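# Move two pipette tip boxes onto the pipetting robot's deck

## Task

Fetch both pipette tip boxes from the supply shelves and set them into the two vacant slots on the pipetting robot's deck, which stands on the shelved bench. Each box's lid must finish fully closed on it, and every other piece of labware on the deck must finish properly seated in its slot. A box that is flipped, or a box or lid that reaches the floor, fails the job. Moving the pedal bin and the stool is allowed. At the end, open the gripper and back the robot away. The robot must not tip over or be left leaning, or the job fails.

## Robot and tools

ROBOT. A Hello Robot Stretch 4, about 1.6 m tall: an omni-wheel base (rim no more than 0.23 m from the base origin), a lift sliding on a mast, a single telescoping arm that reaches forward, a wrist with yaw, pitch and roll, and a two-finger gripper. There is only one arm, so every motion command is a single set of values, not one per arm.

FRAMES. Base frame: origin on the floor below the base centre, x ahead, y to the left, z up. hand_pose is reported in it: a point between the fingertips of the open gripper; with all wrist joints at 0 its axes line up with the base frame. Its printed position can be somewhat wrong. The odometry frame is wherever the base frame was when the scene began; base_odometry counts wheel rotation only, so slipping shows up as travel. Heading is positive to the left, within -3.142 to 3.142.

execute_actions. Argument "actions": a list with one action or none (empty = just report state and images). Argument "cameras": names among head_camera, head_left_camera, head_right_camera, wrist_camera, or "all"; omitted/null means all, [] means none. An action may hold:
- "base": exactly one relative move from where the base last reported itself: translate_m (metres, forward positive, -2 to 2), strafe_m (metres, left positive, -2 to 2) or rotate_rad (radians, counter-clockwise seen from above positive, -3.2 to 3.2).
- "joints": absolute targets by name: lift_m 0 to 1.2 m; arm_m 0 to 0.55 m extension; wrist_yaw_rad -1.134 to 4.276 (0 straight ahead, positive leftward, 3.14 tucked back, above 3.4 the arm may block it); wrist_pitch_rad -1.117 to 4.259 (0 level, 1.57 pointing down); wrist_roll_rad -1.117 to 4.259 (0 = fingers level with each other, positive turns clockwise viewed from behind); gripper_m -0.038 to 0.141 m, the fingertip gap (negative values press the tips together).
- "pace": "slow", "default", "fast" or "max" (base up to 0.1/0.3/0.4/0.6 m/s and 1/2/3/4 rad/s; slower when the lift is above 0.2 m).
- "contact_limits": {"arm_m": 0 to 0.75}, how hard the arm may push before halting; 0.5 if left out.
- or, on its own, {"end_of_arm": "enable_torque"} to re-power wrist/gripper motors that cut out.
Base and joint motions start together. Joint targets outside range are clipped (and reported); any other bad value or unknown key rejects the whole call. One action runs at most 15 s. Parts you leave out may still be driving toward an earlier target. If a result reports a stop, later motion, wait and finished_scene calls in that same reply are skipped.

wait: seconds 0 to 10; commands nothing and returns the same report as an empty action.
zoom_image: camera plus region [x0, y0, x1, y1] in pixels of that camera's most recent full image, origin top-left, at most 504 x 504.
read_manual: section "licences" only; returns licence text, moves nothing.
finished_scene: scene = the current scene's number; ends it for good once the last command has settled, and reports success. Replying with no tool call also ends things.

RESULTS. base_status and joint_status say how each commanded motion finished: "done"; "off_target" (stopped short, may still push); "contact_stop_at_<key>" (blocked; that part goes slack, so a lift can sag under load and a base can drift); "limit_stop_at_<name>", including limit_stop_at_tilt (lean over 6 degrees; lift, arm and wheels go slack until upright) and limit_stop_at_own_body (joint about to hit the robot; you may move it away); "time_out"; "torque_fault" (a wrist or gripper motor overloaded and went limp; send enable_torque). on_its_own lists things not commanded by this call; "held at" there is a target, not a position. lidar_m: 12 horizontal distances from the base origin, 30-degree sectors, 1st straight ahead then counter-clockwise (4th left, 7th behind, 10th right); "-" means nothing seen or closer than 0.25 m; it covers roughly 0.15 m up to robot height and can miss glass, clear plastic and thin legs. wrist_depth_mm: 7x7 grid of median depths, 100 to 2000 mm, "-" if unreadable; it includes the robot itself. turned_by_wheels vs turned_by_imu differing by over about 0.1 rad suggests a collision or slip, and heading error of about their difference. base_tilt in degrees, forward and right positive, with a fixed offset up to about 1.5. motor_effort: percent of maximum, positive toward larger joint values, peak in brackets; wheel motors positive means turning right. A load in a level gripper shifts wrist pitch effort away from 0.

GRIPPING. Command a gap smaller than the object; the further below, the harder the squeeze, pulling the object toward the wrist by up to a third of the difference. Neither the reading nor "done" proves a hold; at commands of 0 or more a firm grip shows as a clear change in gripper effort. Tips pressed on a surface below can jam; lift to free them.

CAMERAS. head_camera (420x560, pinhole) looks forward and down from the mast top; turn the base to aim it. head_left_camera and head_right_camera (420x672 fisheye) look more steeply down and show the base and arm. wrist_camera (616x392) looks along the fingers, tips near the bottom of the image. Calibration (K, distortion, T_world_to_cam from base frame) comes with the session and results list changed poses; expect small errors, larger for the wrist camera at long reach.

CAUTIONS. To unfold at the start, send lift_m 0.4 with wrist_yaw_rad 0 together. Tilting the gripper up (pitch below -0.2) while rolled (roll below -0.4 or above 4) risks self-collision stops. With more than 1 kg held and arm_m over 0.2, driving or turning can topple the robot, especially at fast paces; steady pushes or pulls with a high gripper or high contact limit also can. Pushing the gripper into things with the base or arm causes torque faults. Avoid drops, slams and hard shoves, keep boxes upright and off the floor, and remember the simulation keeps running while you compose a reply, with the robot holding its last command and loose objects possibly being nudged.

Each tool is called after "Emit:" by a JSON object that holds its "fn" and its "kwargs".

## Session

Emit:
{"fn": "execute_actions", "kwargs": {"actions": []}}

Scene clock: 0.00 s.
base_odometry: x=+0.000 y=+0.000 heading=+0.000 (m, m, rad; odometry frame)
turned_by_wheels: +0.000 (rad since the last result)
turned_by_imu: +0.000 (rad since the last result)
base_tilt: forward=+0.8 right=+0.2 (deg)
lidar_m: 2.14 1.32 1.33 1.66 1.91 1.91 1.43 1.32 1.32 2.23 1.56 1.57
base_status: not commanded
joint_positions: lift_m=+0.241 arm_m=+0.000 wrist_yaw_rad=+3.116 wrist_pitch_rad=+0.018 wrist_roll_rad=+0.018 gripper_m=+0.057
joint_status: not commanded
motor_effort: lift_m=+19 arm_m=+0 wrist_yaw_rad=+1 wrist_pitch_rad=-6 wrist_roll_rad=+1 gripper_m=-4 wheel_0=+1 wheel_1=+0 wheel_2=+1 (%)
hand_pose: x=-0.1151 y=+0.0946 z=+0.4142 quat_wxyz=(+0.013, -0.009, +0.009, +1.000) (m; base frame)
wrist_depth_mm: - 145 246 - - - 1661 / - 114 144 - - - 1661 / - 116 143 - - - 1661 / 116 138 183 - - - 1576 / 223 1756 - - - - 1618 / 715 1430 213 1921 211 1756 1618 / 574 1060 1008 152 1078 1160 1229
pictures: head_camera, head_left_camera, head_right_camera, wrist_camera
Images, in order (width x height): head_camera 420x560, head_left_camera 420x672, head_right_camera 420x672, wrist_camera 616x392.

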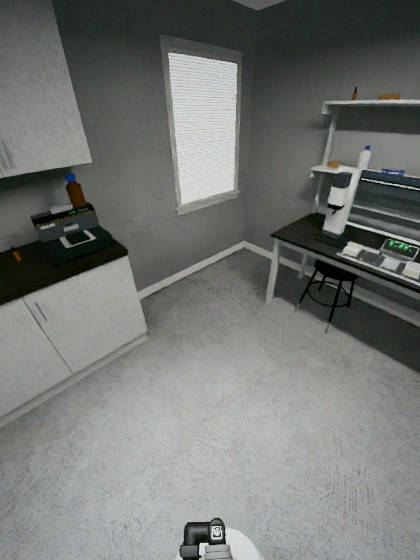

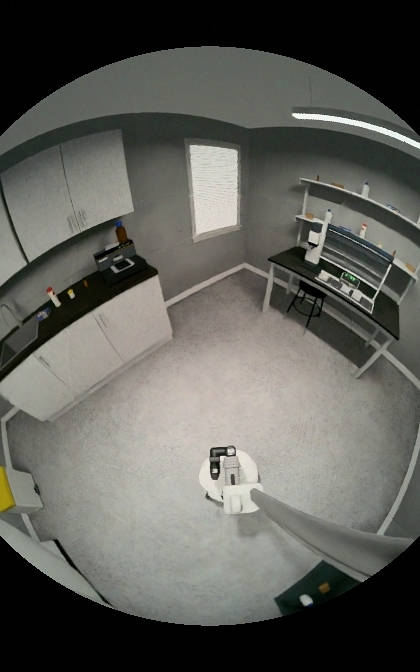

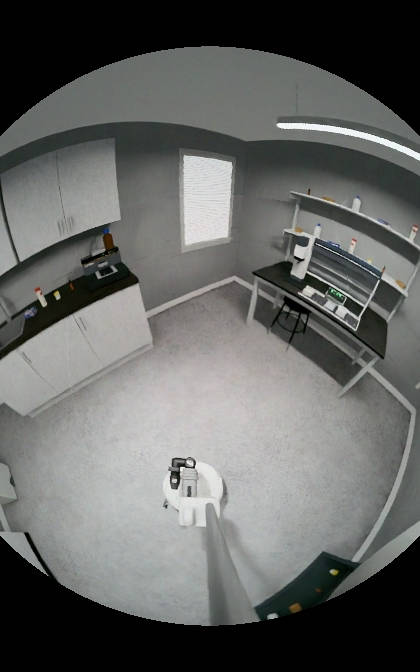

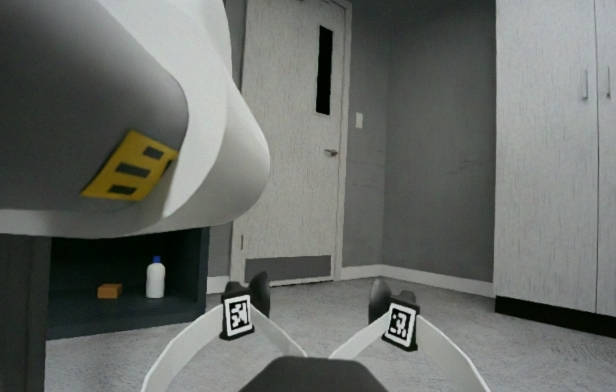

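Emit:
{"fn": "execute_actions", "kwargs": {"actions": [{"base":{"rotate_rad":-0.8},"joints":{"lift_m":0.4,"wrist_yaw_rad":0}}], "cameras": ["head_camera"]}}

Emit:
{"fn": "zoom_image", "kwargs": {"camera": "head_camera", "region": [60, 130, 360, 300]}}

Emit:
{"fn": "execute_actions", "kwargs": {"actions": [{"base":{"rotate_rad":-1.57}}], "cameras": ["head_camera","wrist_camera"]}}

Scene clock: 3.40 s.
base_odometry: x=+0.000 y=+0.000 heading=-0.800 (m, m, rad; odometry frame)
turned_by_wheels: -0.800 (rad since the last result)
turned_by_imu: -0.808 (rad since the last result)
base_tilt: forward=+0.6 right=+0.1 (deg)
lidar_m: 1.55 1.67 1.32 1.31 1.41 1.98 1.91 2.38 1.34 1.31 1.88 1.61
base_status: done
joint_positions: lift_m=+0.400 arm_m=+0.000 wrist_yaw_rad=+0.000 wrist_pitch_rad=+0.018 wrist_roll_rad=+0.018 gripper_m=+0.057
joint_status: all done
motor_effort: lift_m=+24(26) arm_m=+0(0) wrist_yaw_rad=+0(4) wrist_pitch_rad=-6(5) wrist_roll_rad=+2(1) gripper_m=-3(3) wheel_0=+1(10) wheel_1=+0(9) wheel_2=+1(9) (%)
hand_pose: x=+0.4595 y=-0.0873 z=+0.5727 quat_wxyz=(+1.000, +0.009, +0.009, +0.000) (m; base frame)
wrist_depth_mm: - - - - - - - / - - 1708 1983 - - - / - - - - - - - / - - 1430 1576 1983 - - / - - - - - - 1983 / 1863 - 213 - 211 - 1921 / 1336 1397 1397 153 1336 1537 1618
pictures: head_camera
Images, in order (width x height): head_camera 420x560.

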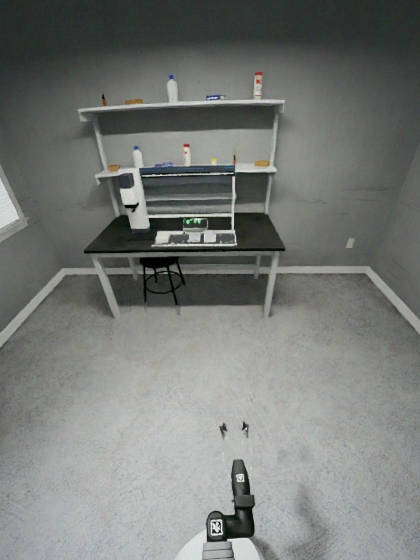

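Region (60, 130, 360, 300) of head_camera's 420x560 image, scaled by 1.680, with more detail than that image has; it fills the top 286 rows of this view, and the rest is white.

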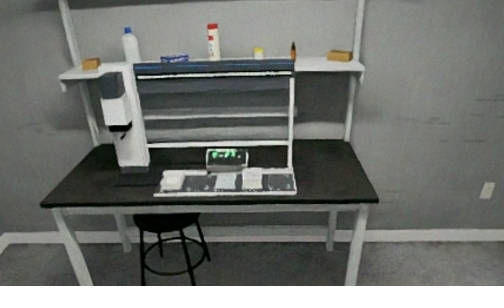

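Scene clock: 5.47 s.
base_odometry: x=+0.000 y=+0.000 heading=-2.370 (m, m, rad; odometry frame)
turned_by_wheels: -1.570 (rad since the last result)
turned_by_imu: -1.586 (rad since the last result)
base_tilt: forward=+0.7 right=+0.0 (deg)
lidar_m: 1.30 1.88 1.62 1.55 1.66 1.36 1.33 1.42 2.00 1.91 2.03 1.36
base_status: done
joint_positions: lift_m=+0.400 arm_m=+0.000 wrist_yaw_rad=+0.000 wrist_pitch_rad=+0.018 wrist_roll_rad=+0.018 gripper_m=+0.057
joint_status: not commanded
motor_effort: lift_m=+22(24) arm_m=-1(0) wrist_yaw_rad=+1(0) wrist_pitch_rad=-6(5) wrist_roll_rad=+1(1) gripper_m=-3(3) wheel_0=+1(8) wheel_1=+1(7) wheel_2=+2(8) (%)
hand_pose: x=+0.4595 y=-0.0875 z=+0.5728 quat_wxyz=(+1.000, +0.009, +0.009, +0.000) (m; base frame)
wrist_depth_mm: 1708 1661 1618 1464 1464 1397 1464 / 1756 1618 1618 1576 1537 1308 1464 / 1708 1661 1661 1537 1464 1229 1464 / 1618 1618 1576 1576 1537 1366 1464 / 1618 1661 1618 1537 1464 1098 1430 / 1661 1576 213 1499 211 1308 1430 / 1397 1397 1205 153 1229 1078 1430
pictures: head_camera, wrist_camera
camera_calibration (this result's frames):
wrist_camera: T_world_to_cam=[[0.0336087, -0.998551, 0.042029, -0.117534], [0.0369555, -0.0407824, -0.998484, 0.621062], [0.998752, 0.035111, 0.0355313, -0.249613], [0, 0, 0, 1]] pos_world=[0.2303, -0.083271, 0.63393]
Images, in order (width x height): head_camera 420x560, wrist_camera 616x392.

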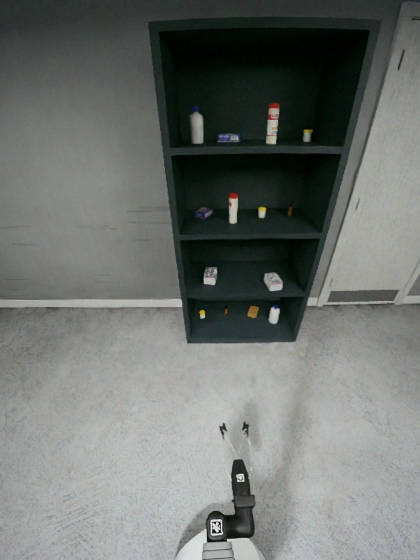

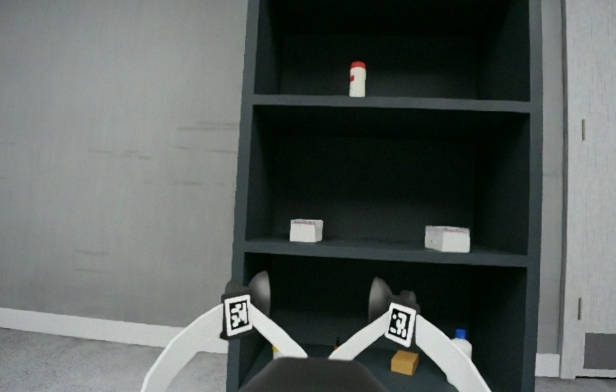

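Emit:
{"fn": "execute_actions", "kwargs": {"actions": [{"base":{"translate_m":0.65},"joints":{"gripper_m":0.14,"lift_m":0.42}}], "cameras": ["head_camera","wrist_camera"]}}

Emit:
{"fn": "zoom_image", "kwargs": {"camera": "head_camera", "region": [150, 300, 390, 460]}}

Scene clock: 9.80 s.
base_odometry: x=-0.466 y=-0.453 heading=-2.370 (m, m, rad; odometry frame)
turned_by_wheels: +0.000 (rad since the last result)
turned_by_imu: +0.000 (rad since the last result)
base_tilt: forward=+0.6 right=+0.1 (deg)
lidar_m: 0.65 1.20 1.77 1.56 1.65 2.04 2.00 2.15 2.01 1.96 0.90 0.69
base_status: done
joint_positions: lift_m=+0.420 arm_m=+0.000 wrist_yaw_rad=+0.000 wrist_pitch_rad=+0.018 wrist_roll_rad=+0.018 gripper_m=+0.140
joint_status: all done
motor_effort: lift_m=+23(24) arm_m=-1(0) wrist_yaw_rad=+1(1) wrist_pitch_rad=-5(4) wrist_roll_rad=+1(2) gripper_m=+1(6) wheel_0=+1(6) wheel_1=+1(6) wheel_2=-2(13) (%)
hand_pose: x=+0.4595 y=-0.0874 z=+0.5927 quat_wxyz=(+1.000, +0.009, +0.009, +0.000) (m; base frame)
wrist_depth_mm: 1008 976 591 597 585 585 564 / 1008 508 715 878 842 798 768 / 976 517 741 904 891 878 854 / 960 525 759 904 878 866 854 / 976 496 683 707 891 878 854 / 960 462 215 449 469 216 488 / 960 517 788 149 866 831 809
pictures: head_camera, wrist_camera
camera_calibration (this result's frames):
wrist_camera: T_world_to_cam=[[0.0338, -0.998544, 0.042029, -0.118404], [0.0369633, -0.0407753, -0.998484, 0.640959], [0.998745, 0.0353023, 0.0355313, -0.25032], [0, 0, 0, 1]] pos_world=[0.230316, -0.0832596, 0.653858]
Images, in order (width x height): head_camera 420x560, wrist_camera 616x392.

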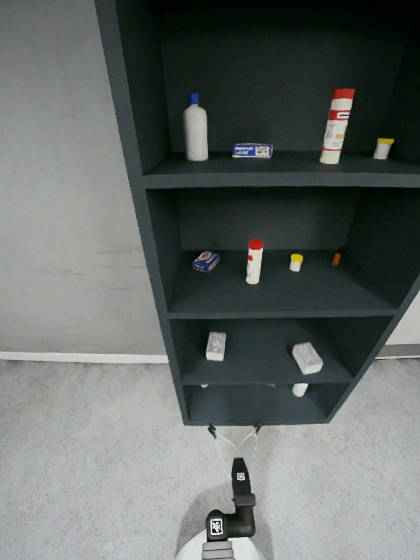

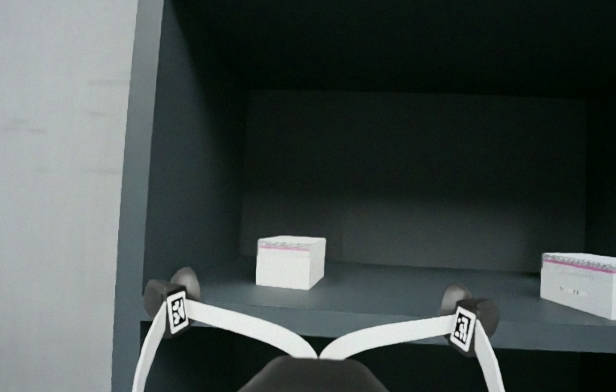

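Region (150, 300, 390, 460) of head_camera's 420x560 image, scaled by 2.100, with more detail than that image has.

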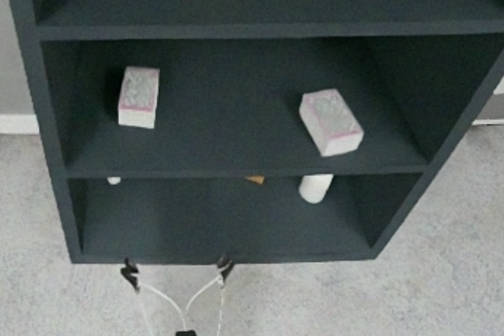

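Emit:
{"fn": "execute_actions", "kwargs": {"actions": [{"base":{"strafe_m":0.115},"joints":{"wrist_yaw_rad":-0.2,"lift_m":0.39,"arm_m":0.17}}], "cameras": ["head_camera","wrist_camera"]}}

Scene clock: 14.17 s.
base_odometry: x=-0.385 y=-0.536 heading=-2.370 (m, m, rad; odometry frame)
turned_by_wheels: +0.000 (rad since the last result)
turned_by_imu: +0.001 (rad since the last result)
base_tilt: forward=+0.7 right=+0.1 (deg)
lidar_m: 0.63 1.19 1.74 1.42 1.50 2.18 1.98 2.13 2.13 2.08 0.90 0.69
base_status: done
joint_positions: lift_m=+0.390 arm_m=+0.169 wrist_yaw_rad=-0.200 wrist_pitch_rad=+0.018 wrist_roll_rad=+0.018 gripper_m=+0.140
joint_status: all done
motor_effort: lift_m=+14(23) arm_m=+6(6) wrist_yaw_rad=+0(3) wrist_pitch_rad=-6(6) wrist_roll_rad=+2(2) gripper_m=-2(1) wheel_0=-1(15) wheel_1=+1(8) wheel_2=+0(1) (%)
hand_pose: x=+0.6052 y=-0.1429 z=+0.5635 quat_wxyz=(+0.995, +0.010, +0.008, -0.100) (m; base frame)
wrist_depth_mm: 723 329 627 661 640 634 615 / 723 340 759 759 788 820 798 / 715 347 768 768 788 798 831 / 496 357 741 750 778 809 820 / 496 364 580 421 778 809 798 / 281 285 214 332 347 217 370 / 278 287 627 149 310 319 750
pictures: head_camera, wrist_camera
camera_calibration (this result's frames):
wrist_camera: T_world_to_cam=[[-0.165137, -0.985375, 0.0420312, -0.0552676], [0.0281937, -0.0473152, -0.998482, 0.608512], [0.985868, -0.163701, 0.0355949, -0.413585], [0, 0, 0, 1]] pos_world=[0.381457, -0.0933719, 0.624633]
Images, in order (width x height): head_camera 420x560, wrist_camera 616x392.

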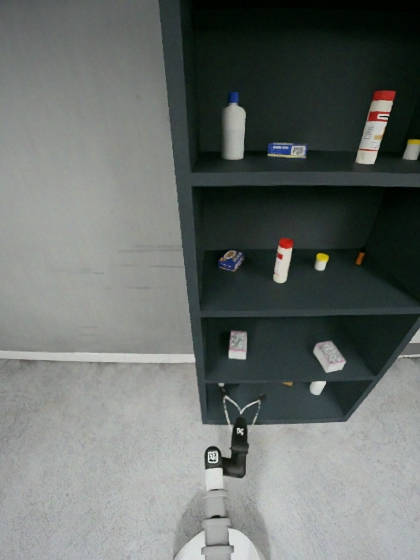

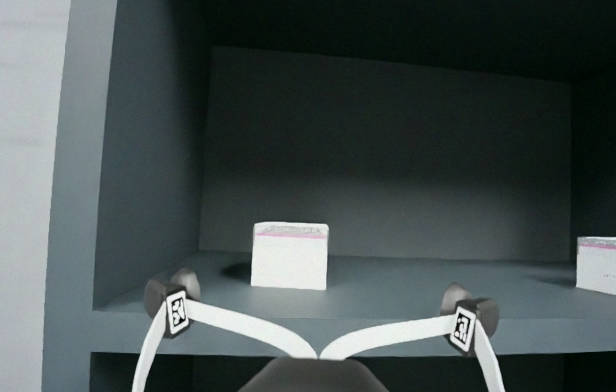

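Emit:
{"fn": "execute_actions", "kwargs": {"actions": [{"joints":{"lift_m":0.378,"arm_m":0.33}}], "cameras": ["wrist_camera"]}}

Scene clock: 17.07 s.
base_odometry: x=-0.385 y=-0.536 heading=-2.370 (m, m, rad; odometry frame)
turned_by_wheels: +0.000 (rad since the last result)
turned_by_imu: +0.001 (rad since the last result)
base_tilt: forward=+0.7 right=+0.1 (deg)
lidar_m: 0.66 1.19 1.74 1.42 1.49 2.17 1.98 2.14 2.14 2.10 0.91 0.68
base_status: not commanded
joint_positions: lift_m=+0.378 arm_m=+0.329 wrist_yaw_rad=-0.200 wrist_pitch_rad=+0.018 wrist_roll_rad=+0.018 gripper_m=+0.140
joint_status: all done
motor_effort: lift_m=+14(14) arm_m=+6(5) wrist_yaw_rad=+1(1) wrist_pitch_rad=-5(6) wrist_roll_rad=+1(2) gripper_m=+1(0) wheel_0=-1(1) wheel_1=+1(1) wheel_2=+0(0) (%)
hand_pose: x=+0.7653 y=-0.1429 z=+0.5515 quat_wxyz=(+0.995, +0.010, +0.008, -0.100) (m; base frame)
wrist_depth_mm: 193 306 591 609 627 640 640 / 196 317 585 609 621 647 668 / 200 324 591 603 621 634 654 / 204 332 585 597 627 627 654 / 206 338 574 263 597 627 661 / 203 229 215 262 264 216 314 / 164 167 173 149 181 183 195
pictures: wrist_camera
camera_calibration (this result's frames):
wrist_camera: T_world_to_cam=[[-0.165182, -0.985367, 0.0420319, -0.028315], [0.0282118, -0.0473206, -0.998481, 0.592006], [0.98586, -0.163745, 0.0356155, -0.570929], [0, 0, 0, 1]] pos_world=[0.541477, -0.0933735, 0.612631]
Images, in order (width x height): wrist_camera 616x392.

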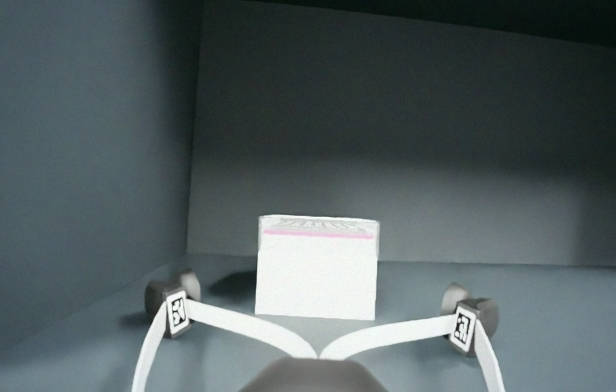

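Emit:
{"fn": "execute_actions", "kwargs": {"actions": [{"joints":{"lift_m":0.374,"arm_m":0.42}}], "cameras": ["wrist_camera"]}}

Emit:
{"fn": "execute_actions", "kwargs": {"actions": [{"joints":{"gripper_m":0.05}}], "cameras": ["wrist_camera"]}}

Emit:
{"fn": "execute_actions", "kwargs": {"actions": [{"joints":{"lift_m":0.41},"pace":"slow"}], "cameras": ["wrist_camera"]}}

Scene clock: 19.60 s.
base_odometry: x=-0.385 y=-0.536 heading=-2.370 (m, m, rad; odometry frame)
turned_by_wheels: -0.001 (rad since the last result)
turned_by_imu: +0.013 (rad since the last result)
base_tilt: forward=+0.7 right=+0.2 (deg)
lidar_m: 0.67 1.23 1.78 1.43 1.50 2.64 1.99 2.14 2.12 2.10 0.89 0.68
base_status: not commanded
joint_positions: lift_m=+0.375 arm_m=+0.406 wrist_yaw_rad=-0.209 wrist_pitch_rad=+0.013 wrist_roll_rad=+0.018 gripper_m=+0.140
joint_status: arm_m contact_stop (moved +0.077 of +0.091); the others done
on_its_own: arm_m is slack since a contact_stop (your +0.420 is given up); wrist_yaw_rad is at rest, and its effort (+27) is outside its rest range (-13 to +13)
motor_effort: lift_m=+18(19) arm_m=+0(22) wrist_yaw_rad=+27(68) wrist_pitch_rad=+7(11) wrist_roll_rad=+1(1) gripper_m=-1(0) wheel_0=-2(2) wheel_1=+2(5) wheel_2=-9(16) (%)
hand_pose: x=+0.8406 y=-0.1454 z=+0.5490 quat_wxyz=(+0.994, +0.010, +0.006, -0.104) (m; base frame)
wrist_depth_mm: 171 272 517 539 549 569 585 / 175 279 521 535 554 569 585 / 178 289 517 530 544 559 569 / 180 294 517 525 549 559 564 / 182 301 508 195 194 549 564 / 184 229 214 191 191 216 322 / 159 167 175 149 182 185 197
pictures: wrist_camera
camera_calibration (this result's frames):
wrist_camera: T_world_to_cam=[[-0.174562, -0.983744, 0.0421418, -0.010139], [0.0320276, -0.0484491, -0.998312, 0.583753], [0.984125, -0.172917, 0.0399643, -0.647808], [0, 0, 0, 1]] pos_world=[0.617058, -0.093709, 0.609084]
Images, in order (width x height): wrist_camera 616x392.

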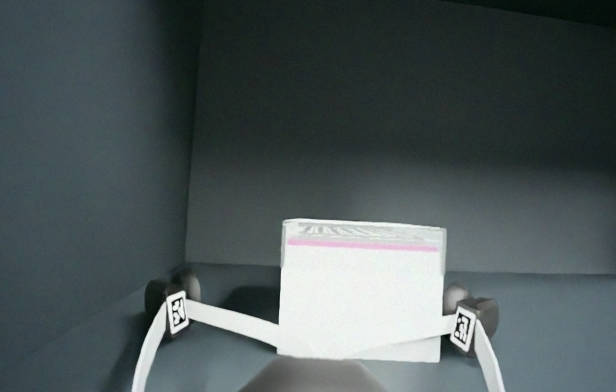

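not run: a stop came earlier in this reply.

not run: a stop came earlier in this reply.

Emit:
{"fn": "execute_actions", "kwargs": {"actions": [{"base":{"strafe_m":-0.015},"joints":{"arm_m":0.39,"wrist_yaw_rad":-0.2,"lift_m":0.47}}], "cameras": []}}

Emit:
{"fn": "execute_actions", "kwargs": {"actions": [{"joints":{"arm_m":0.435,"wrist_pitch_rad":0.35}}], "cameras": ["wrist_camera","head_camera"]}}

Scene clock: 22.93 s.
base_odometry: x=-0.396 y=-0.525 heading=-2.370 (m, m, rad; odometry frame)
turned_by_wheels: +0.000 (rad since the last result)
turned_by_imu: +0.000 (rad since the last result)
base_tilt: forward=+0.6 right=+0.1 (deg)
lidar_m: 0.65 1.21 1.77 1.46 1.53 2.64 1.97 2.15 2.11 2.07 0.92 0.67
base_status: done
joint_positions: lift_m=+0.470 arm_m=+0.391 wrist_yaw_rad=-0.200 wrist_pitch_rad=+0.018 wrist_roll_rad=+0.018 gripper_m=+0.140
joint_status: all done
motor_effort: lift_m=+24(24) arm_m=-5(5) wrist_yaw_rad=+1(26) wrist_pitch_rad=-5(8) wrist_roll_rad=+2(1) gripper_m=+0(0) wheel_0=+1(9) wheel_1=+0(11) wheel_2=-3(5) (%)
hand_pose: x=+0.8272 y=-0.1430 z=+0.6427 quat_wxyz=(+0.995, +0.010, +0.008, -0.100) (m; base frame)
wrist_depth_mm: 189 298 512 504 496 492 484 / 194 307 525 554 559 569 585 / 198 314 530 539 554 574 574 / 201 324 525 535 549 564 574 / 202 329 525 530 544 554 574 / 205 279 213 535 544 217 569 / 205 307 382 150 373 394 449
pictures: none
No camera images: the call's "cameras" was empty. Leave "cameras" out to get every camera's image.

Scene clock: 23.90 s.
base_odometry: x=-0.396 y=-0.525 heading=-2.370 (m, m, rad; odometry frame)
turned_by_wheels: +0.000 (rad since the last result)
turned_by_imu: +0.000 (rad since the last result)
base_tilt: forward=+0.7 right=+0.1 (deg)
lidar_m: 0.66 1.21 1.74 1.44 1.52 2.65 1.98 2.15 2.10 2.08 0.90 0.68
base_status: not commanded
joint_positions: lift_m=+0.470 arm_m=+0.434 wrist_yaw_rad=-0.201 wrist_pitch_rad=+0.350 wrist_roll_rad=+0.018 gripper_m=+0.140
joint_status: all done
motor_effort: lift_m=+24(24) arm_m=+6(6) wrist_yaw_rad=+3(4) wrist_pitch_rad=-1(3) wrist_roll_rad=+1(0) gripper_m=-1(2) wheel_0=+0(0) wheel_1=+0(0) wheel_2=-3(3) (%)
hand_pose: x=+0.8529 y=-0.1398 z=+0.5488 quat_wxyz=(+0.980, +0.026, +0.172, -0.100) (m; base frame)
wrist_depth_mm: 193 307 430 442 449 455 462 / 195 310 449 459 462 473 484 / 196 315 473 477 488 496 512 / 198 317 484 415 504 512 525 / 197 289 327 185 187 345 351 / 197 226 214 179 179 215 255 / 183 190 195 147 187 195 204
pictures: head_camera, wrist_camera
camera_calibration (this result's frames):
wrist_camera: T_world_to_cam=[[-0.154727, -0.987541, 0.0286807, -0.012494], [-0.293256, 0.0181863, -0.955861, 0.846919], [0.94343, -0.156308, -0.292416, -0.43943], [0, 0, 0, 1]] pos_world=[0.661002, -0.0964271, 0.681399]
Images, in order (width x height): head_camera 420x560, wrist_camera 616x392.

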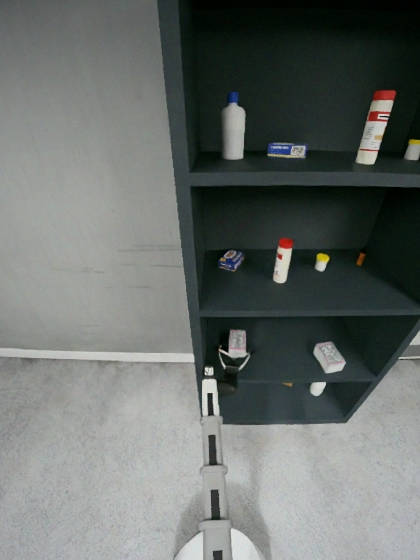

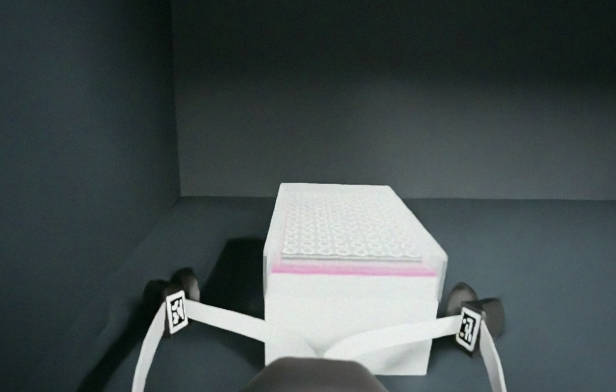

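Emit:
{"fn": "execute_actions", "kwargs": {"actions": [{"base":{"strafe_m":-0.012},"joints":{"lift_m":0.475}}], "cameras": []}}

Emit:
{"fn": "execute_actions", "kwargs": {"actions": [{"joints":{"gripper_m":0.05}}], "cameras": ["wrist_camera"]}}

Emit:
{"fn": "execute_actions", "kwargs": {"actions": [{"joints":{"lift_m":0.51},"pace":"slow"}], "cameras": ["wrist_camera"]}}

Scene clock: 25.50 s.
base_odometry: x=-0.404 y=-0.516 heading=-2.370 (m, m, rad; odometry frame)
turned_by_wheels: +0.000 (rad since the last result)
turned_by_imu: +0.000 (rad since the last result)
base_tilt: forward=+0.7 right=+0.1 (deg)
lidar_m: 0.66 1.22 1.77 1.45 1.54 2.66 1.97 2.14 2.11 2.06 0.89 0.68
base_status: done
joint_positions: lift_m=+0.475 arm_m=+0.434 wrist_yaw_rad=-0.200 wrist_pitch_rad=+0.352 wrist_roll_rad=+0.018 gripper_m=+0.140
joint_status: all done
motor_effort: lift_m=+24(24) arm_m=+6(6) wrist_yaw_rad=+1(4) wrist_pitch_rad=-5(5) wrist_roll_rad=+1(2) gripper_m=-1(3) wheel_0=+1(7) wheel_1=-1(7) wheel_2=+0(3) (%)
hand_pose: x=+0.8529 y=-0.1395 z=+0.5533 quat_wxyz=(+0.979, +0.026, +0.173, -0.100) (m; base frame)
wrist_depth_mm: 211 334 430 439 445 455 462 / 212 340 452 455 469 480 484 / 214 343 466 480 484 496 508 / 216 347 484 488 496 512 525 / 214 309 332 193 227 353 357 / 212 232 193 177 179 216 263 / 191 196 191 149 188 201 209
pictures: none
No camera images: the call's "cameras" was empty. Leave "cameras" out to get every camera's image.

Scene clock: 27.40 s.
base_odometry: x=-0.404 y=-0.516 heading=-2.370 (m, m, rad; odometry frame)
turned_by_wheels: +0.000 (rad since the last result)
turned_by_imu: +0.000 (rad since the last result)
base_tilt: forward=+0.6 right=+0.1 (deg)
lidar_m: 0.66 1.20 1.79 1.43 1.51 2.64 1.99 2.15 2.10 2.06 0.91 0.67
base_status: not commanded
joint_positions: lift_m=+0.475 arm_m=+0.434 wrist_yaw_rad=-0.200 wrist_pitch_rad=+0.353 wrist_roll_rad=+0.018 gripper_m=+0.050
joint_status: all done
motor_effort: lift_m=+24(24) arm_m=+6(6) wrist_yaw_rad=+1(2) wrist_pitch_rad=-8(9) wrist_roll_rad=+2(1) gripper_m=-13(13) wheel_0=+1(1) wheel_1=-1(2) wheel_2=+0(0) (%)
hand_pose: x=+0.8528 y=-0.1395 z=+0.5530 quat_wxyz=(+0.979, +0.026, +0.174, -0.100) (m; base frame)
wrist_depth_mm: 210 336 427 436 442 459 459 / 213 340 449 466 466 469 480 / 215 342 469 477 488 500 500 / 216 343 480 492 504 512 521 / 215 303 327 184 303 349 355 / 213 243 181 173 174 258 260 / 190 190 191 178 181 184 208
pictures: wrist_camera
camera_calibration (this result's frames):
wrist_camera: T_world_to_cam=[[-0.153722, -0.987701, 0.0285571, -0.0131521], [-0.295828, 0.018428, -0.955063, 0.85273], [0.942791, -0.155262, -0.295022, -0.435959], [0, 0, 0, 1]] pos_world=[0.661258, -0.0963923, 0.686169]
Images, in order (width x height): wrist_camera 616x392.

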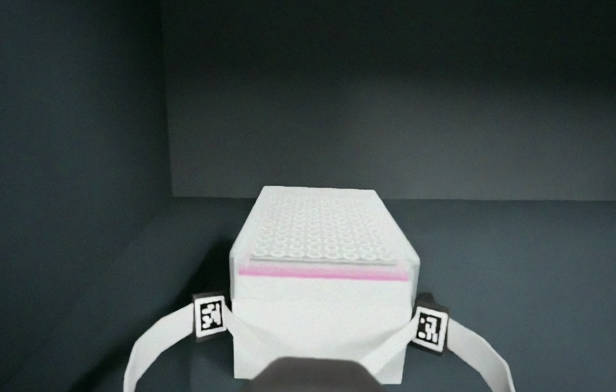

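Scene clock: 28.53 s.
base_odometry: x=-0.404 y=-0.516 heading=-2.370 (m, m, rad; odometry frame)
turned_by_wheels: +0.000 (rad since the last result)
turned_by_imu: +0.000 (rad since the last result)
base_tilt: forward=+0.7 right=+0.2 (deg)
lidar_m: 0.66 1.21 1.74 1.46 1.54 2.65 1.99 2.13 2.09 2.06 0.89 0.69
base_status: not commanded
joint_positions: lift_m=+0.510 arm_m=+0.434 wrist_yaw_rad=-0.200 wrist_pitch_rad=+0.353 wrist_roll_rad=+0.018 gripper_m=+0.050
joint_status: all done
motor_effort: lift_m=+25(26) arm_m=+6(5) wrist_yaw_rad=+1(1) wrist_pitch_rad=-8(7) wrist_roll_rad=+2(1) gripper_m=-10(14) wheel_0=+1(1) wheel_1=-1(1) wheel_2=+0(0) (%)
hand_pose: x=+0.8528 y=-0.1395 z=+0.5879 quat_wxyz=(+0.979, +0.026, +0.174, -0.100) (m; base frame)
wrist_depth_mm: 209 334 427 436 445 452 466 / 212 338 449 459 466 473 484 / 213 345 466 477 492 500 508 / 214 343 492 504 508 530 530 / 215 345 402 182 402 436 433 / 214 290 182 178 178 317 319 / 213 236 232 176 177 207 262
pictures: wrist_camera
camera_calibration (this result's frames):
wrist_camera: T_world_to_cam=[[-0.153715, -0.987703, 0.0285466, -0.0141463], [-0.296042, 0.0184715, -0.954996, 0.886182], [0.942725, -0.155249, -0.295241, -0.425462], [0, 0, 0, 1]] pos_world=[0.661267, -0.0963939, 0.72109]
Images, in order (width x height): wrist_camera 616x392.

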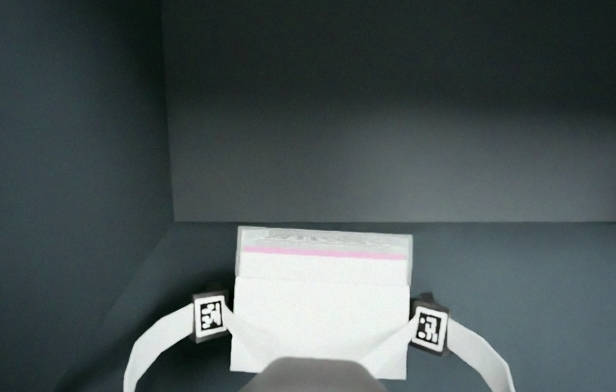

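Emit:
{"fn": "execute_actions", "kwargs": {"actions": [{"joints":{"lift_m":0.476},"pace":"slow"}], "cameras": []}}

Emit:
{"fn": "execute_actions", "kwargs": {"actions": [{"joints":{"gripper_m":0.11}}], "cameras": ["wrist_camera"]}}

Scene clock: 30.73 s.
base_odometry: x=-0.404 y=-0.516 heading=-2.370 (m, m, rad; odometry frame)
turned_by_wheels: +0.000 (rad since the last result)
turned_by_imu: +0.000 (rad since the last result)
base_tilt: forward=+0.6 right=+0.2 (deg)
lidar_m: 0.65 1.21 1.76 1.46 1.53 2.67 1.98 2.14 2.08 2.07 0.91 0.67
base_status: not commanded
joint_positions: lift_m=+0.476 arm_m=+0.434 wrist_yaw_rad=-0.200 wrist_pitch_rad=+0.352 wrist_roll_rad=+0.018 gripper_m=+0.050
joint_status: all done
motor_effort: lift_m=+14(24) arm_m=+6(6) wrist_yaw_rad=+1(2) wrist_pitch_rad=-6(10) wrist_roll_rad=+1(1) gripper_m=-12(13) wheel_0=+1(1) wheel_1=-1(1) wheel_2=+0(0) (%)
hand_pose: x=+0.8529 y=-0.1395 z=+0.5551 quat_wxyz=(+0.979, +0.026, +0.173, -0.100) (m; base frame)
wrist_depth_mm: 210 336 430 436 445 455 462 / 212 342 449 459 466 473 484 / 214 342 469 477 484 500 508 / 215 345 477 492 500 512 521 / 215 309 336 183 309 359 362 / 214 249 180 174 174 264 264 / 194 194 193 178 181 187 211
pictures: none
No camera images: the call's "cameras" was empty. Leave "cameras" out to get every camera's image.

Scene clock: 32.20 s.
base_odometry: x=-0.404 y=-0.516 heading=-2.370 (m, m, rad; odometry frame)
turned_by_wheels: +0.000 (rad since the last result)
turned_by_imu: +0.000 (rad since the last result)
base_tilt: forward=+0.6 right=+0.2 (deg)
lidar_m: 0.66 1.20 1.78 1.44 1.54 2.65 1.98 2.15 2.08 2.05 0.89 0.68
base_status: not commanded
joint_positions: lift_m=+0.476 arm_m=+0.434 wrist_yaw_rad=-0.200 wrist_pitch_rad=+0.352 wrist_roll_rad=+0.018 gripper_m=+0.110
joint_status: all done
motor_effort: lift_m=+14(14) arm_m=+6(6) wrist_yaw_rad=+1(1) wrist_pitch_rad=-6(5) wrist_roll_rad=+1(1) gripper_m=-1(12) wheel_0=+1(1) wheel_1=-1(1) wheel_2=+0(0) (%)
hand_pose: x=+0.8529 y=-0.1395 z=+0.5551 quat_wxyz=(+0.979, +0.026, +0.174, -0.100) (m; base frame)
wrist_depth_mm: 211 336 430 439 445 452 459 / 213 340 452 452 462 473 484 / 215 342 469 477 488 500 504 / 215 343 480 496 504 508 517 / 216 314 336 197 309 359 362 / 216 249 189 185 187 262 265 / 194 196 197 144 195 199 212
pictures: wrist_camera
camera_calibration (this result's frames):
wrist_camera: T_world_to_cam=[[-0.153752, -0.987696, 0.0285888, -0.0132076], [-0.295169, 0.0182979, -0.95527, 0.854248], [0.942993, -0.155313, -0.294351, -0.435974], [0, 0, 0, 1]] pos_world=[0.661237, -0.0963883, 0.688086]
Images, in order (width x height): wrist_camera 616x392.

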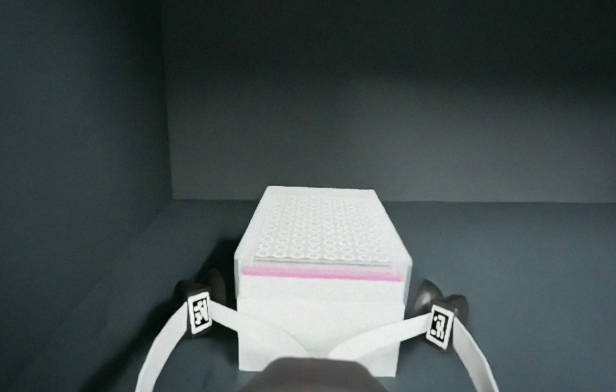

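Emit:
{"fn": "execute_actions", "kwargs": {"actions": [{"joints":{"arm_m":0.458,"lift_m":0.474}}], "cameras": ["wrist_camera"]}}

Emit:
{"fn": "execute_actions", "kwargs": {"actions": [{"joints":{"gripper_m":0.02}}], "cameras": ["wrist_camera"]}}

Emit:
{"fn": "execute_actions", "kwargs": {"actions": [{"joints":{"lift_m":0.51},"pace":"slow"}], "cameras": ["wrist_camera"]}}

Scene clock: 34.10 s.
base_odometry: x=-0.404 y=-0.516 heading=-2.370 (m, m, rad; odometry frame)
turned_by_wheels: +0.000 (rad since the last result)
turned_by_imu: +0.000 (rad since the last result)
base_tilt: forward=+0.6 right=+0.3 (deg)
lidar_m: 0.67 1.22 1.77 1.46 1.53 2.66 1.99 2.13 2.11 2.04 0.90 0.67
base_status: not commanded
joint_positions: lift_m=+0.474 arm_m=+0.457 wrist_yaw_rad=-0.200 wrist_pitch_rad=+0.352 wrist_roll_rad=+0.018 gripper_m=+0.110
joint_status: all done
motor_effort: lift_m=+14(13) arm_m=+6(5) wrist_yaw_rad=+2(3) wrist_pitch_rad=-6(6) wrist_roll_rad=+1(2) gripper_m=-1(1) wheel_0=+1(1) wheel_1=-2(1) wheel_2=+0(0) (%)
hand_pose: x=+0.8758 y=-0.1396 z=+0.5531 quat_wxyz=(+0.979, +0.026, +0.173, -0.100) (m; base frame)
wrist_depth_mm: 209 329 407 418 424 436 445 / 210 336 430 439 442 449 462 / 212 338 442 455 469 473 480 / 214 342 459 469 477 488 500 / 213 307 330 192 306 353 357 / 212 243 186 177 177 247 260 / 191 193 191 148 187 195 209
pictures: wrist_camera
camera_calibration (this result's frames):
wrist_camera: T_world_to_cam=[[-0.15411, -0.98764, 0.0285928, -0.00939737], [-0.295084, 0.0183881, -0.955294, 0.85905], [0.942961, -0.155657, -0.294271, -0.458253], [0, 0, 0, 1]] pos_world=[0.684159, -0.096408, 0.686064]
Images, in order (width x height): wrist_camera 616x392.

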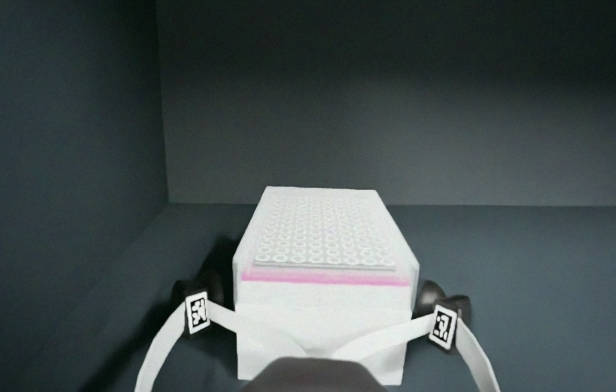

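Scene clock: 35.83 s.
base_odometry: x=-0.404 y=-0.516 heading=-2.370 (m, m, rad; odometry frame)
turned_by_wheels: +0.000 (rad since the last result)
turned_by_imu: +0.000 (rad since the last result)
base_tilt: forward=+0.7 right=+0.2 (deg)
lidar_m: 0.66 1.22 1.77 1.46 1.54 2.65 1.98 2.15 2.10 2.06 0.92 0.68
base_status: not commanded
joint_positions: lift_m=+0.474 arm_m=+0.457 wrist_yaw_rad=-0.200 wrist_pitch_rad=+0.353 wrist_roll_rad=+0.018 gripper_m=+0.020
joint_status: all done
motor_effort: lift_m=+14(14) arm_m=+5(6) wrist_yaw_rad=+1(2) wrist_pitch_rad=-8(9) wrist_roll_rad=+2(1) gripper_m=-20(20) wheel_0=+1(1) wheel_1=-2(1) wheel_2=+0(0) (%)
hand_pose: x=+0.8758 y=-0.1395 z=+0.5528 quat_wxyz=(+0.979, +0.026, +0.174, -0.100) (m; base frame)
wrist_depth_mm: 208 332 410 415 424 436 439 / 210 338 430 439 439 452 459 / 212 336 445 455 462 473 484 / 213 343 455 469 477 496 500 / 213 303 310 177 211 349 355 / 211 243 174 165 165 257 257 / 190 187 182 169 170 167 208
pictures: wrist_camera
camera_calibration (this result's frames):
wrist_camera: T_world_to_cam=[[-0.153702, -0.987705, 0.0285466, -0.00961699], [-0.296038, 0.018467, -0.954998, 0.859467], [0.942728, -0.155236, -0.295237, -0.457513], [0, 0, 0, 1]] pos_world=[0.684267, -0.0963931, 0.685989]
Images, in order (width x height): wrist_camera 616x392.

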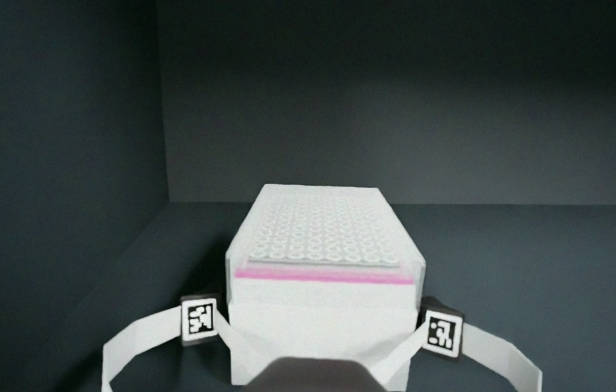

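Scene clock: 36.97 s.
base_odometry: x=-0.404 y=-0.516 heading=-2.370 (m, m, rad; odometry frame)
turned_by_wheels: +0.000 (rad since the last result)
turned_by_imu: +0.000 (rad since the last result)
base_tilt: forward=+0.6 right=+0.1 (deg)
lidar_m: 0.66 1.23 1.75 1.45 1.54 2.65 1.98 2.12 2.09 2.07 0.90 0.69
base_status: not commanded
joint_positions: lift_m=+0.510 arm_m=+0.457 wrist_yaw_rad=-0.200 wrist_pitch_rad=+0.353 wrist_roll_rad=+0.018 gripper_m=+0.020
joint_status: all done
motor_effort: lift_m=+25(26) arm_m=+6(6) wrist_yaw_rad=+1(1) wrist_pitch_rad=-10(10) wrist_roll_rad=+1(2) gripper_m=-20(20) wheel_0=+1(1) wheel_1=-2(2) wheel_2=+0(0) (%)
hand_pose: x=+0.8758 y=-0.1395 z=+0.5879 quat_wxyz=(+0.979, +0.026, +0.174, -0.100) (m; base frame)
wrist_depth_mm: 207 334 407 415 430 433 442 / 210 336 430 436 442 449 455 / 213 336 445 452 466 477 480 / 213 340 466 469 480 500 504 / 212 342 384 177 210 433 442 / 212 287 173 164 165 319 320 / 211 231 225 169 170 167 263
pictures: wrist_camera
camera_calibration (this result's frames):
wrist_camera: T_world_to_cam=[[-0.153697, -0.987706, 0.0285386, -0.0106164], [-0.296204, 0.0185004, -0.954946, 0.893058], [0.942677, -0.155226, -0.295406, -0.447003], [0, 0, 0, 1]] pos_world=[0.684275, -0.0963943, 0.721078]
Images, in order (width x height): wrist_camera 616x392.

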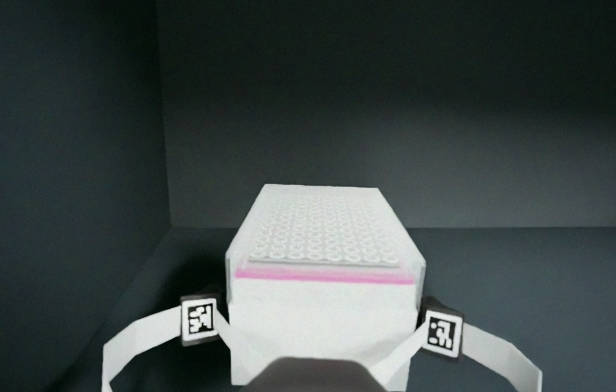

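Emit:
{"fn": "execute_actions", "kwargs": {"actions": [{"base":{"translate_m":-0.6},"joints":{"arm_m":0.0,"wrist_yaw_rad":0}}], "cameras": ["wrist_camera"]}}

Emit:
{"fn": "execute_actions", "kwargs": {"actions": [{"base":{"rotate_rad":1.57},"joints":{"lift_m":0.85},"pace":"slow"}], "cameras": ["wrist_camera"]}}

Emit:
{"fn": "execute_actions", "kwargs": {"actions": [{"base":{"translate_m":0.85}}], "cameras": ["wrist_camera","head_camera"]}}

Scene clock: 41.63 s.
base_odometry: x=+0.026 y=-0.098 heading=-2.371 (m, m, rad; odometry frame)
turned_by_wheels: +0.000 (rad since the last result)
turned_by_imu: +0.002 (rad since the last result)
base_tilt: forward=+0.6 right=+0.1 (deg)
lidar_m: 1.26 1.84 1.52 1.47 1.57 1.39 1.36 1.50 2.11 2.02 2.32 1.31
base_status: done
joint_positions: lift_m=+0.510 arm_m=+0.001 wrist_yaw_rad=+0.000 wrist_pitch_rad=+0.354 wrist_roll_rad=+0.018 gripper_m=+0.020
joint_status: all done
motor_effort: lift_m=+24(25) arm_m=-6(5) wrist_yaw_rad=+1(4) wrist_pitch_rad=-9(10) wrist_roll_rad=+1(2) gripper_m=-19(20) wheel_0=-3(5) wheel_1=-1(7) wheel_2=+0(11) (%)
hand_pose: x=+0.4426 y=-0.0874 z=+0.5879 quat_wxyz=(+0.984, +0.009, +0.176, -0.002) (m; base frame)
wrist_depth_mm: 1499 1499 1430 1205 1336 1308 1060 / 1537 1499 1499 1397 1397 1366 1060 / 1661 1576 1618 1098 1366 1229 1078 / 1756 1661 1618 1138 1499 1430 1098 / 1576 1576 1537 177 210 1366 1160 / 1138 1205 173 165 165 1118 1182 / 946 891 891 168 170 167 1025
pictures: wrist_camera
camera_calibration (this result's frames):
wrist_camera: T_world_to_cam=[[0.0456086, -0.998552, 0.0285312, -0.114962], [-0.294121, -0.0407179, -0.9549, 0.757697], [0.954679, 0.0351601, -0.295553, -0.0191337], [0, 0, 0, 1]] pos_world=[0.246365, -0.0832715, 0.72115]
Images, in order (width x height): wrist_camera 616x392.

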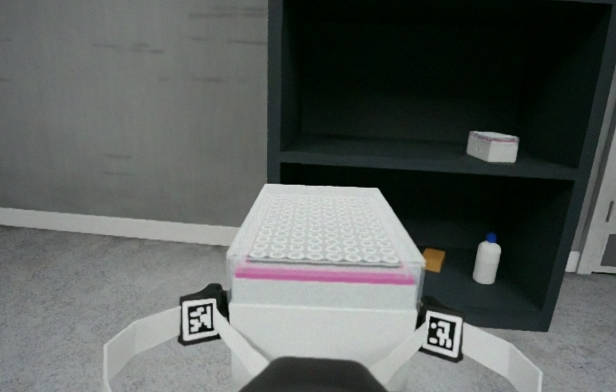

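Scene clock: 44.93 s.
base_odometry: x=+0.026 y=-0.098 heading=-0.802 (m, m, rad; odometry frame)
turned_by_wheels: +1.569 (rad since the last result)
turned_by_imu: +1.587 (rad since the last result)
base_tilt: forward=+0.7 right=+0.1 (deg)
lidar_m: 1.47 1.59 1.39 1.35 1.45 2.08 1.99 2.28 1.32 1.27 1.86 1.53
base_status: done
joint_positions: lift_m=+0.850 arm_m=+0.001 wrist_yaw_rad=+0.000 wrist_pitch_rad=+0.354 wrist_roll_rad=+0.018 gripper_m=+0.020
joint_status: all done
motor_effort: lift_m=+25(25) arm_m=-5(5) wrist_yaw_rad=+0(0) wrist_pitch_rad=-11(10) wrist_roll_rad=+2(1) gripper_m=-19(19) wheel_0=-4(8) wheel_1=-3(8) wheel_2=-4(9) (%)
hand_pose: x=+0.4426 y=-0.0874 z=+0.9278 quat_wxyz=(+0.984, +0.009, +0.176, -0.001) (m; base frame)
wrist_depth_mm: - - 1863 1863 1756 1808 1708 / - - 1921 1983 1921 1808 1808 / - 1863 1618 1708 1921 1921 1921 / - - 1576 1255 1308 1983 1983 / - - - 177 209 - - / 1756 1661 173 165 165 1863 1808 / 1366 1336 1336 169 169 167 1499
pictures: wrist_camera
camera_calibration (this result's frames):
wrist_camera: T_world_to_cam=[[0.0458829, -0.998539, 0.0285279, -0.124705], [-0.29411, -0.0407955, -0.954901, 1.08228], [0.95467, 0.0354233, -0.295552, 0.0813283], [0, 0, 0, 1]] pos_world=[0.24639, -0.0832511, 1.06107]
Images, in order (width x height): wrist_camera 616x392.

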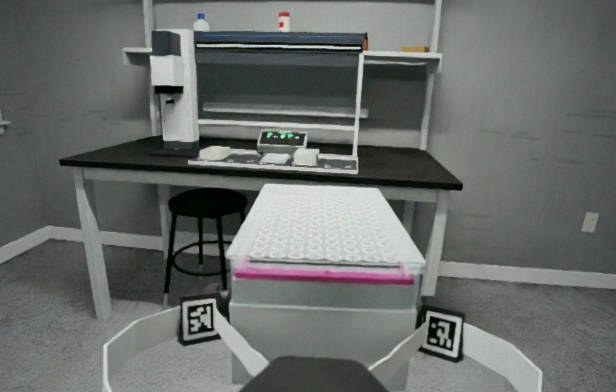

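Scene clock: 49.23 s.
base_odometry: x=+0.618 y=-0.709 heading=-0.801 (m, m, rad; odometry frame)
turned_by_wheels: +0.000 (rad since the last result)
turned_by_imu: +0.000 (rad since the last result)
base_tilt: forward=+0.6 right=+0.1 (deg)
lidar_m: 0.49 0.69 0.99 1.38 1.39 2.04 2.86 1.83 1.53 1.81 1.89 0.65
base_status: done
joint_positions: lift_m=+0.850 arm_m=+0.001 wrist_yaw_rad=+0.000 wrist_pitch_rad=+0.354 wrist_roll_rad=+0.018 gripper_m=+0.020
joint_status: not commanded
motor_effort: lift_m=+24(25) arm_m=-5(5) wrist_yaw_rad=+1(0) wrist_pitch_rad=-10(9) wrist_roll_rad=+2(1) gripper_m=-19(19) wheel_0=+3(4) wheel_1=+2(6) wheel_2=-2(12) (%)
hand_pose: x=+0.4426 y=-0.0874 z=+0.9279 quat_wxyz=(+0.984, +0.009, +0.176, -0.002) (m; base frame)
wrist_depth_mm: 707 732 699 676 661 891 991 / 732 1205 1205 1118 1098 1078 1025 / 759 1255 1160 1205 1118 1098 1098 / 778 976 741 741 1008 1078 1138 / 580 621 603 177 211 707 768 / 535 512 175 165 165 521 517 / 798 1042 1008 168 170 167 439
pictures: head_camera, wrist_camera
camera_calibration (this result's frames):
wrist_camera: T_world_to_cam=[[0.0457338, -0.998546, 0.0285284, -0.12468], [-0.294101, -0.0407515, -0.954905, 1.08232], [0.954679, 0.0352812, -0.295537, 0.0813379], [0, 0, 0, 1]] pos_world=[0.246361, -0.0832622, 1.06111]
Images, in order (width x height): head_camera 420x560, wrist_camera 616x392.

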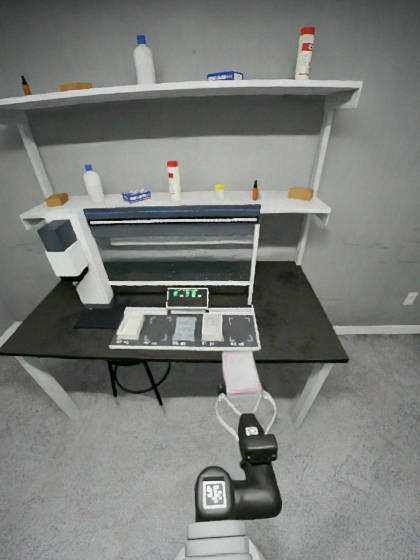

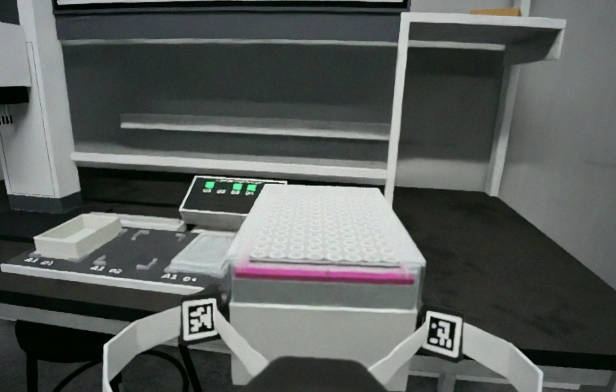

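Emit:
{"fn": "zoom_image", "kwargs": {"camera": "head_camera", "region": [100, 280, 280, 410]}}

Emit:
{"fn": "zoom_image", "kwargs": {"camera": "wrist_camera", "region": [0, 170, 300, 310]}}

Region (100, 280, 280, 410) of head_camera's 420x560 image, scaled by 2.800, with more detail than that image has.

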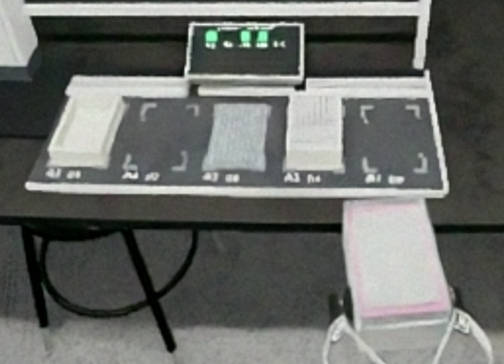

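Region (0, 170, 300, 310) of wrist_camera's 616x392 image, scaled by 1.680; it fills the top 235 rows of this view, and the rest is white.

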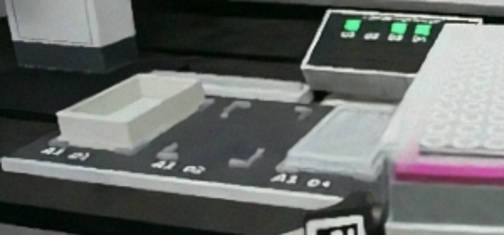

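Emit:
{"fn": "execute_actions", "kwargs": {"actions": [{"base":{"rotate_rad":-0.08},"joints":{"arm_m":0.15,"lift_m":0.80}}], "cameras": ["wrist_camera","head_camera"]}}

Emit:
{"fn": "zoom_image", "kwargs": {"camera": "head_camera", "region": [100, 280, 280, 410]}}

Scene clock: 55.20 s.
base_odometry: x=+0.618 y=-0.709 heading=-0.881 (m, m, rad; odometry frame)
turned_by_wheels: -0.080 (rad since the last result)
turned_by_imu: -0.080 (rad since the last result)
base_tilt: forward=+0.6 right=+0.1 (deg)
lidar_m: 0.62 0.67 0.93 1.65 1.38 1.91 2.89 1.90 1.53 1.79 1.88 0.67
base_status: done
joint_positions: lift_m=+0.800 arm_m=+0.149 wrist_yaw_rad=+0.000 wrist_pitch_rad=+0.354 wrist_roll_rad=+0.018 gripper_m=+0.020
joint_status: all done
motor_effort: lift_m=+14(23) arm_m=+6(7) wrist_yaw_rad=+0(3) wrist_pitch_rad=-10(10) wrist_roll_rad=+2(1) gripper_m=-19(20) wheel_0=+2(4) wheel_1=+2(12) wheel_2=+0(4) (%)
hand_pose: x=+0.5906 y=-0.0874 z=+0.8787 quat_wxyz=(+0.984, +0.009, +0.176, -0.001) (m; base frame)
wrist_depth_mm: 1008 976 960 960 931 931 931 / 1042 1042 1008 991 991 976 991 / 1060 1060 1060 1042 1008 1042 1025 / 778 564 597 842 854 960 1042 / 500 512 402 178 210 585 585 / 377 384 174 164 165 430 430 / 325 317 317 168 170 167 345
pictures: head_camera, wrist_camera
camera_calibration (this result's frames):
wrist_camera: T_world_to_cam=[[0.0458375, -0.998541, 0.0285304, -0.130079], [-0.294063, -0.0407827, -0.954916, 1.07888], [0.954686, 0.0353812, -0.295504, -0.0744937], [0, 0, 0, 1]] pos_world=[0.394339, -0.0832544, 1.01194]
Images, in order (width x height): head_camera 420x560, wrist_camera 616x392.

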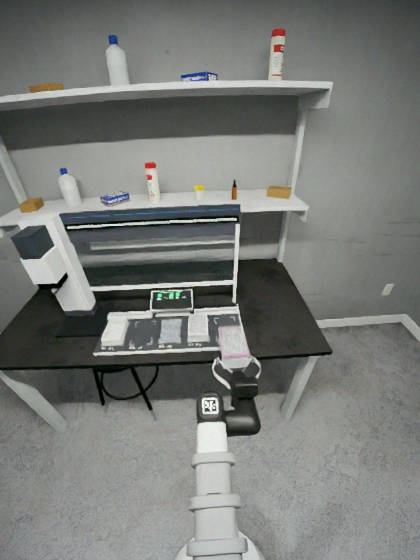

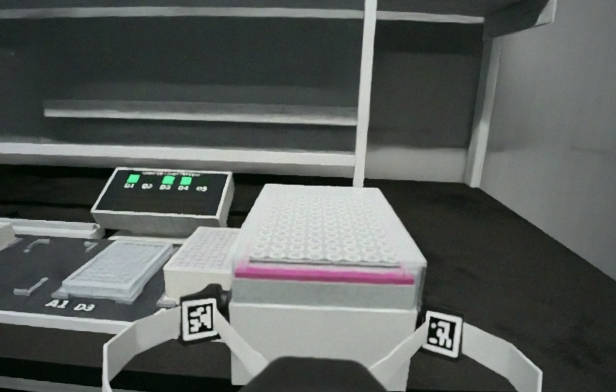

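Region (100, 280, 280, 410) of head_camera's 420x560 image, scaled by 2.800, with more detail than that image has.

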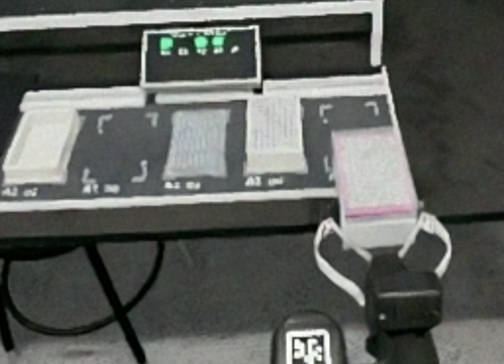

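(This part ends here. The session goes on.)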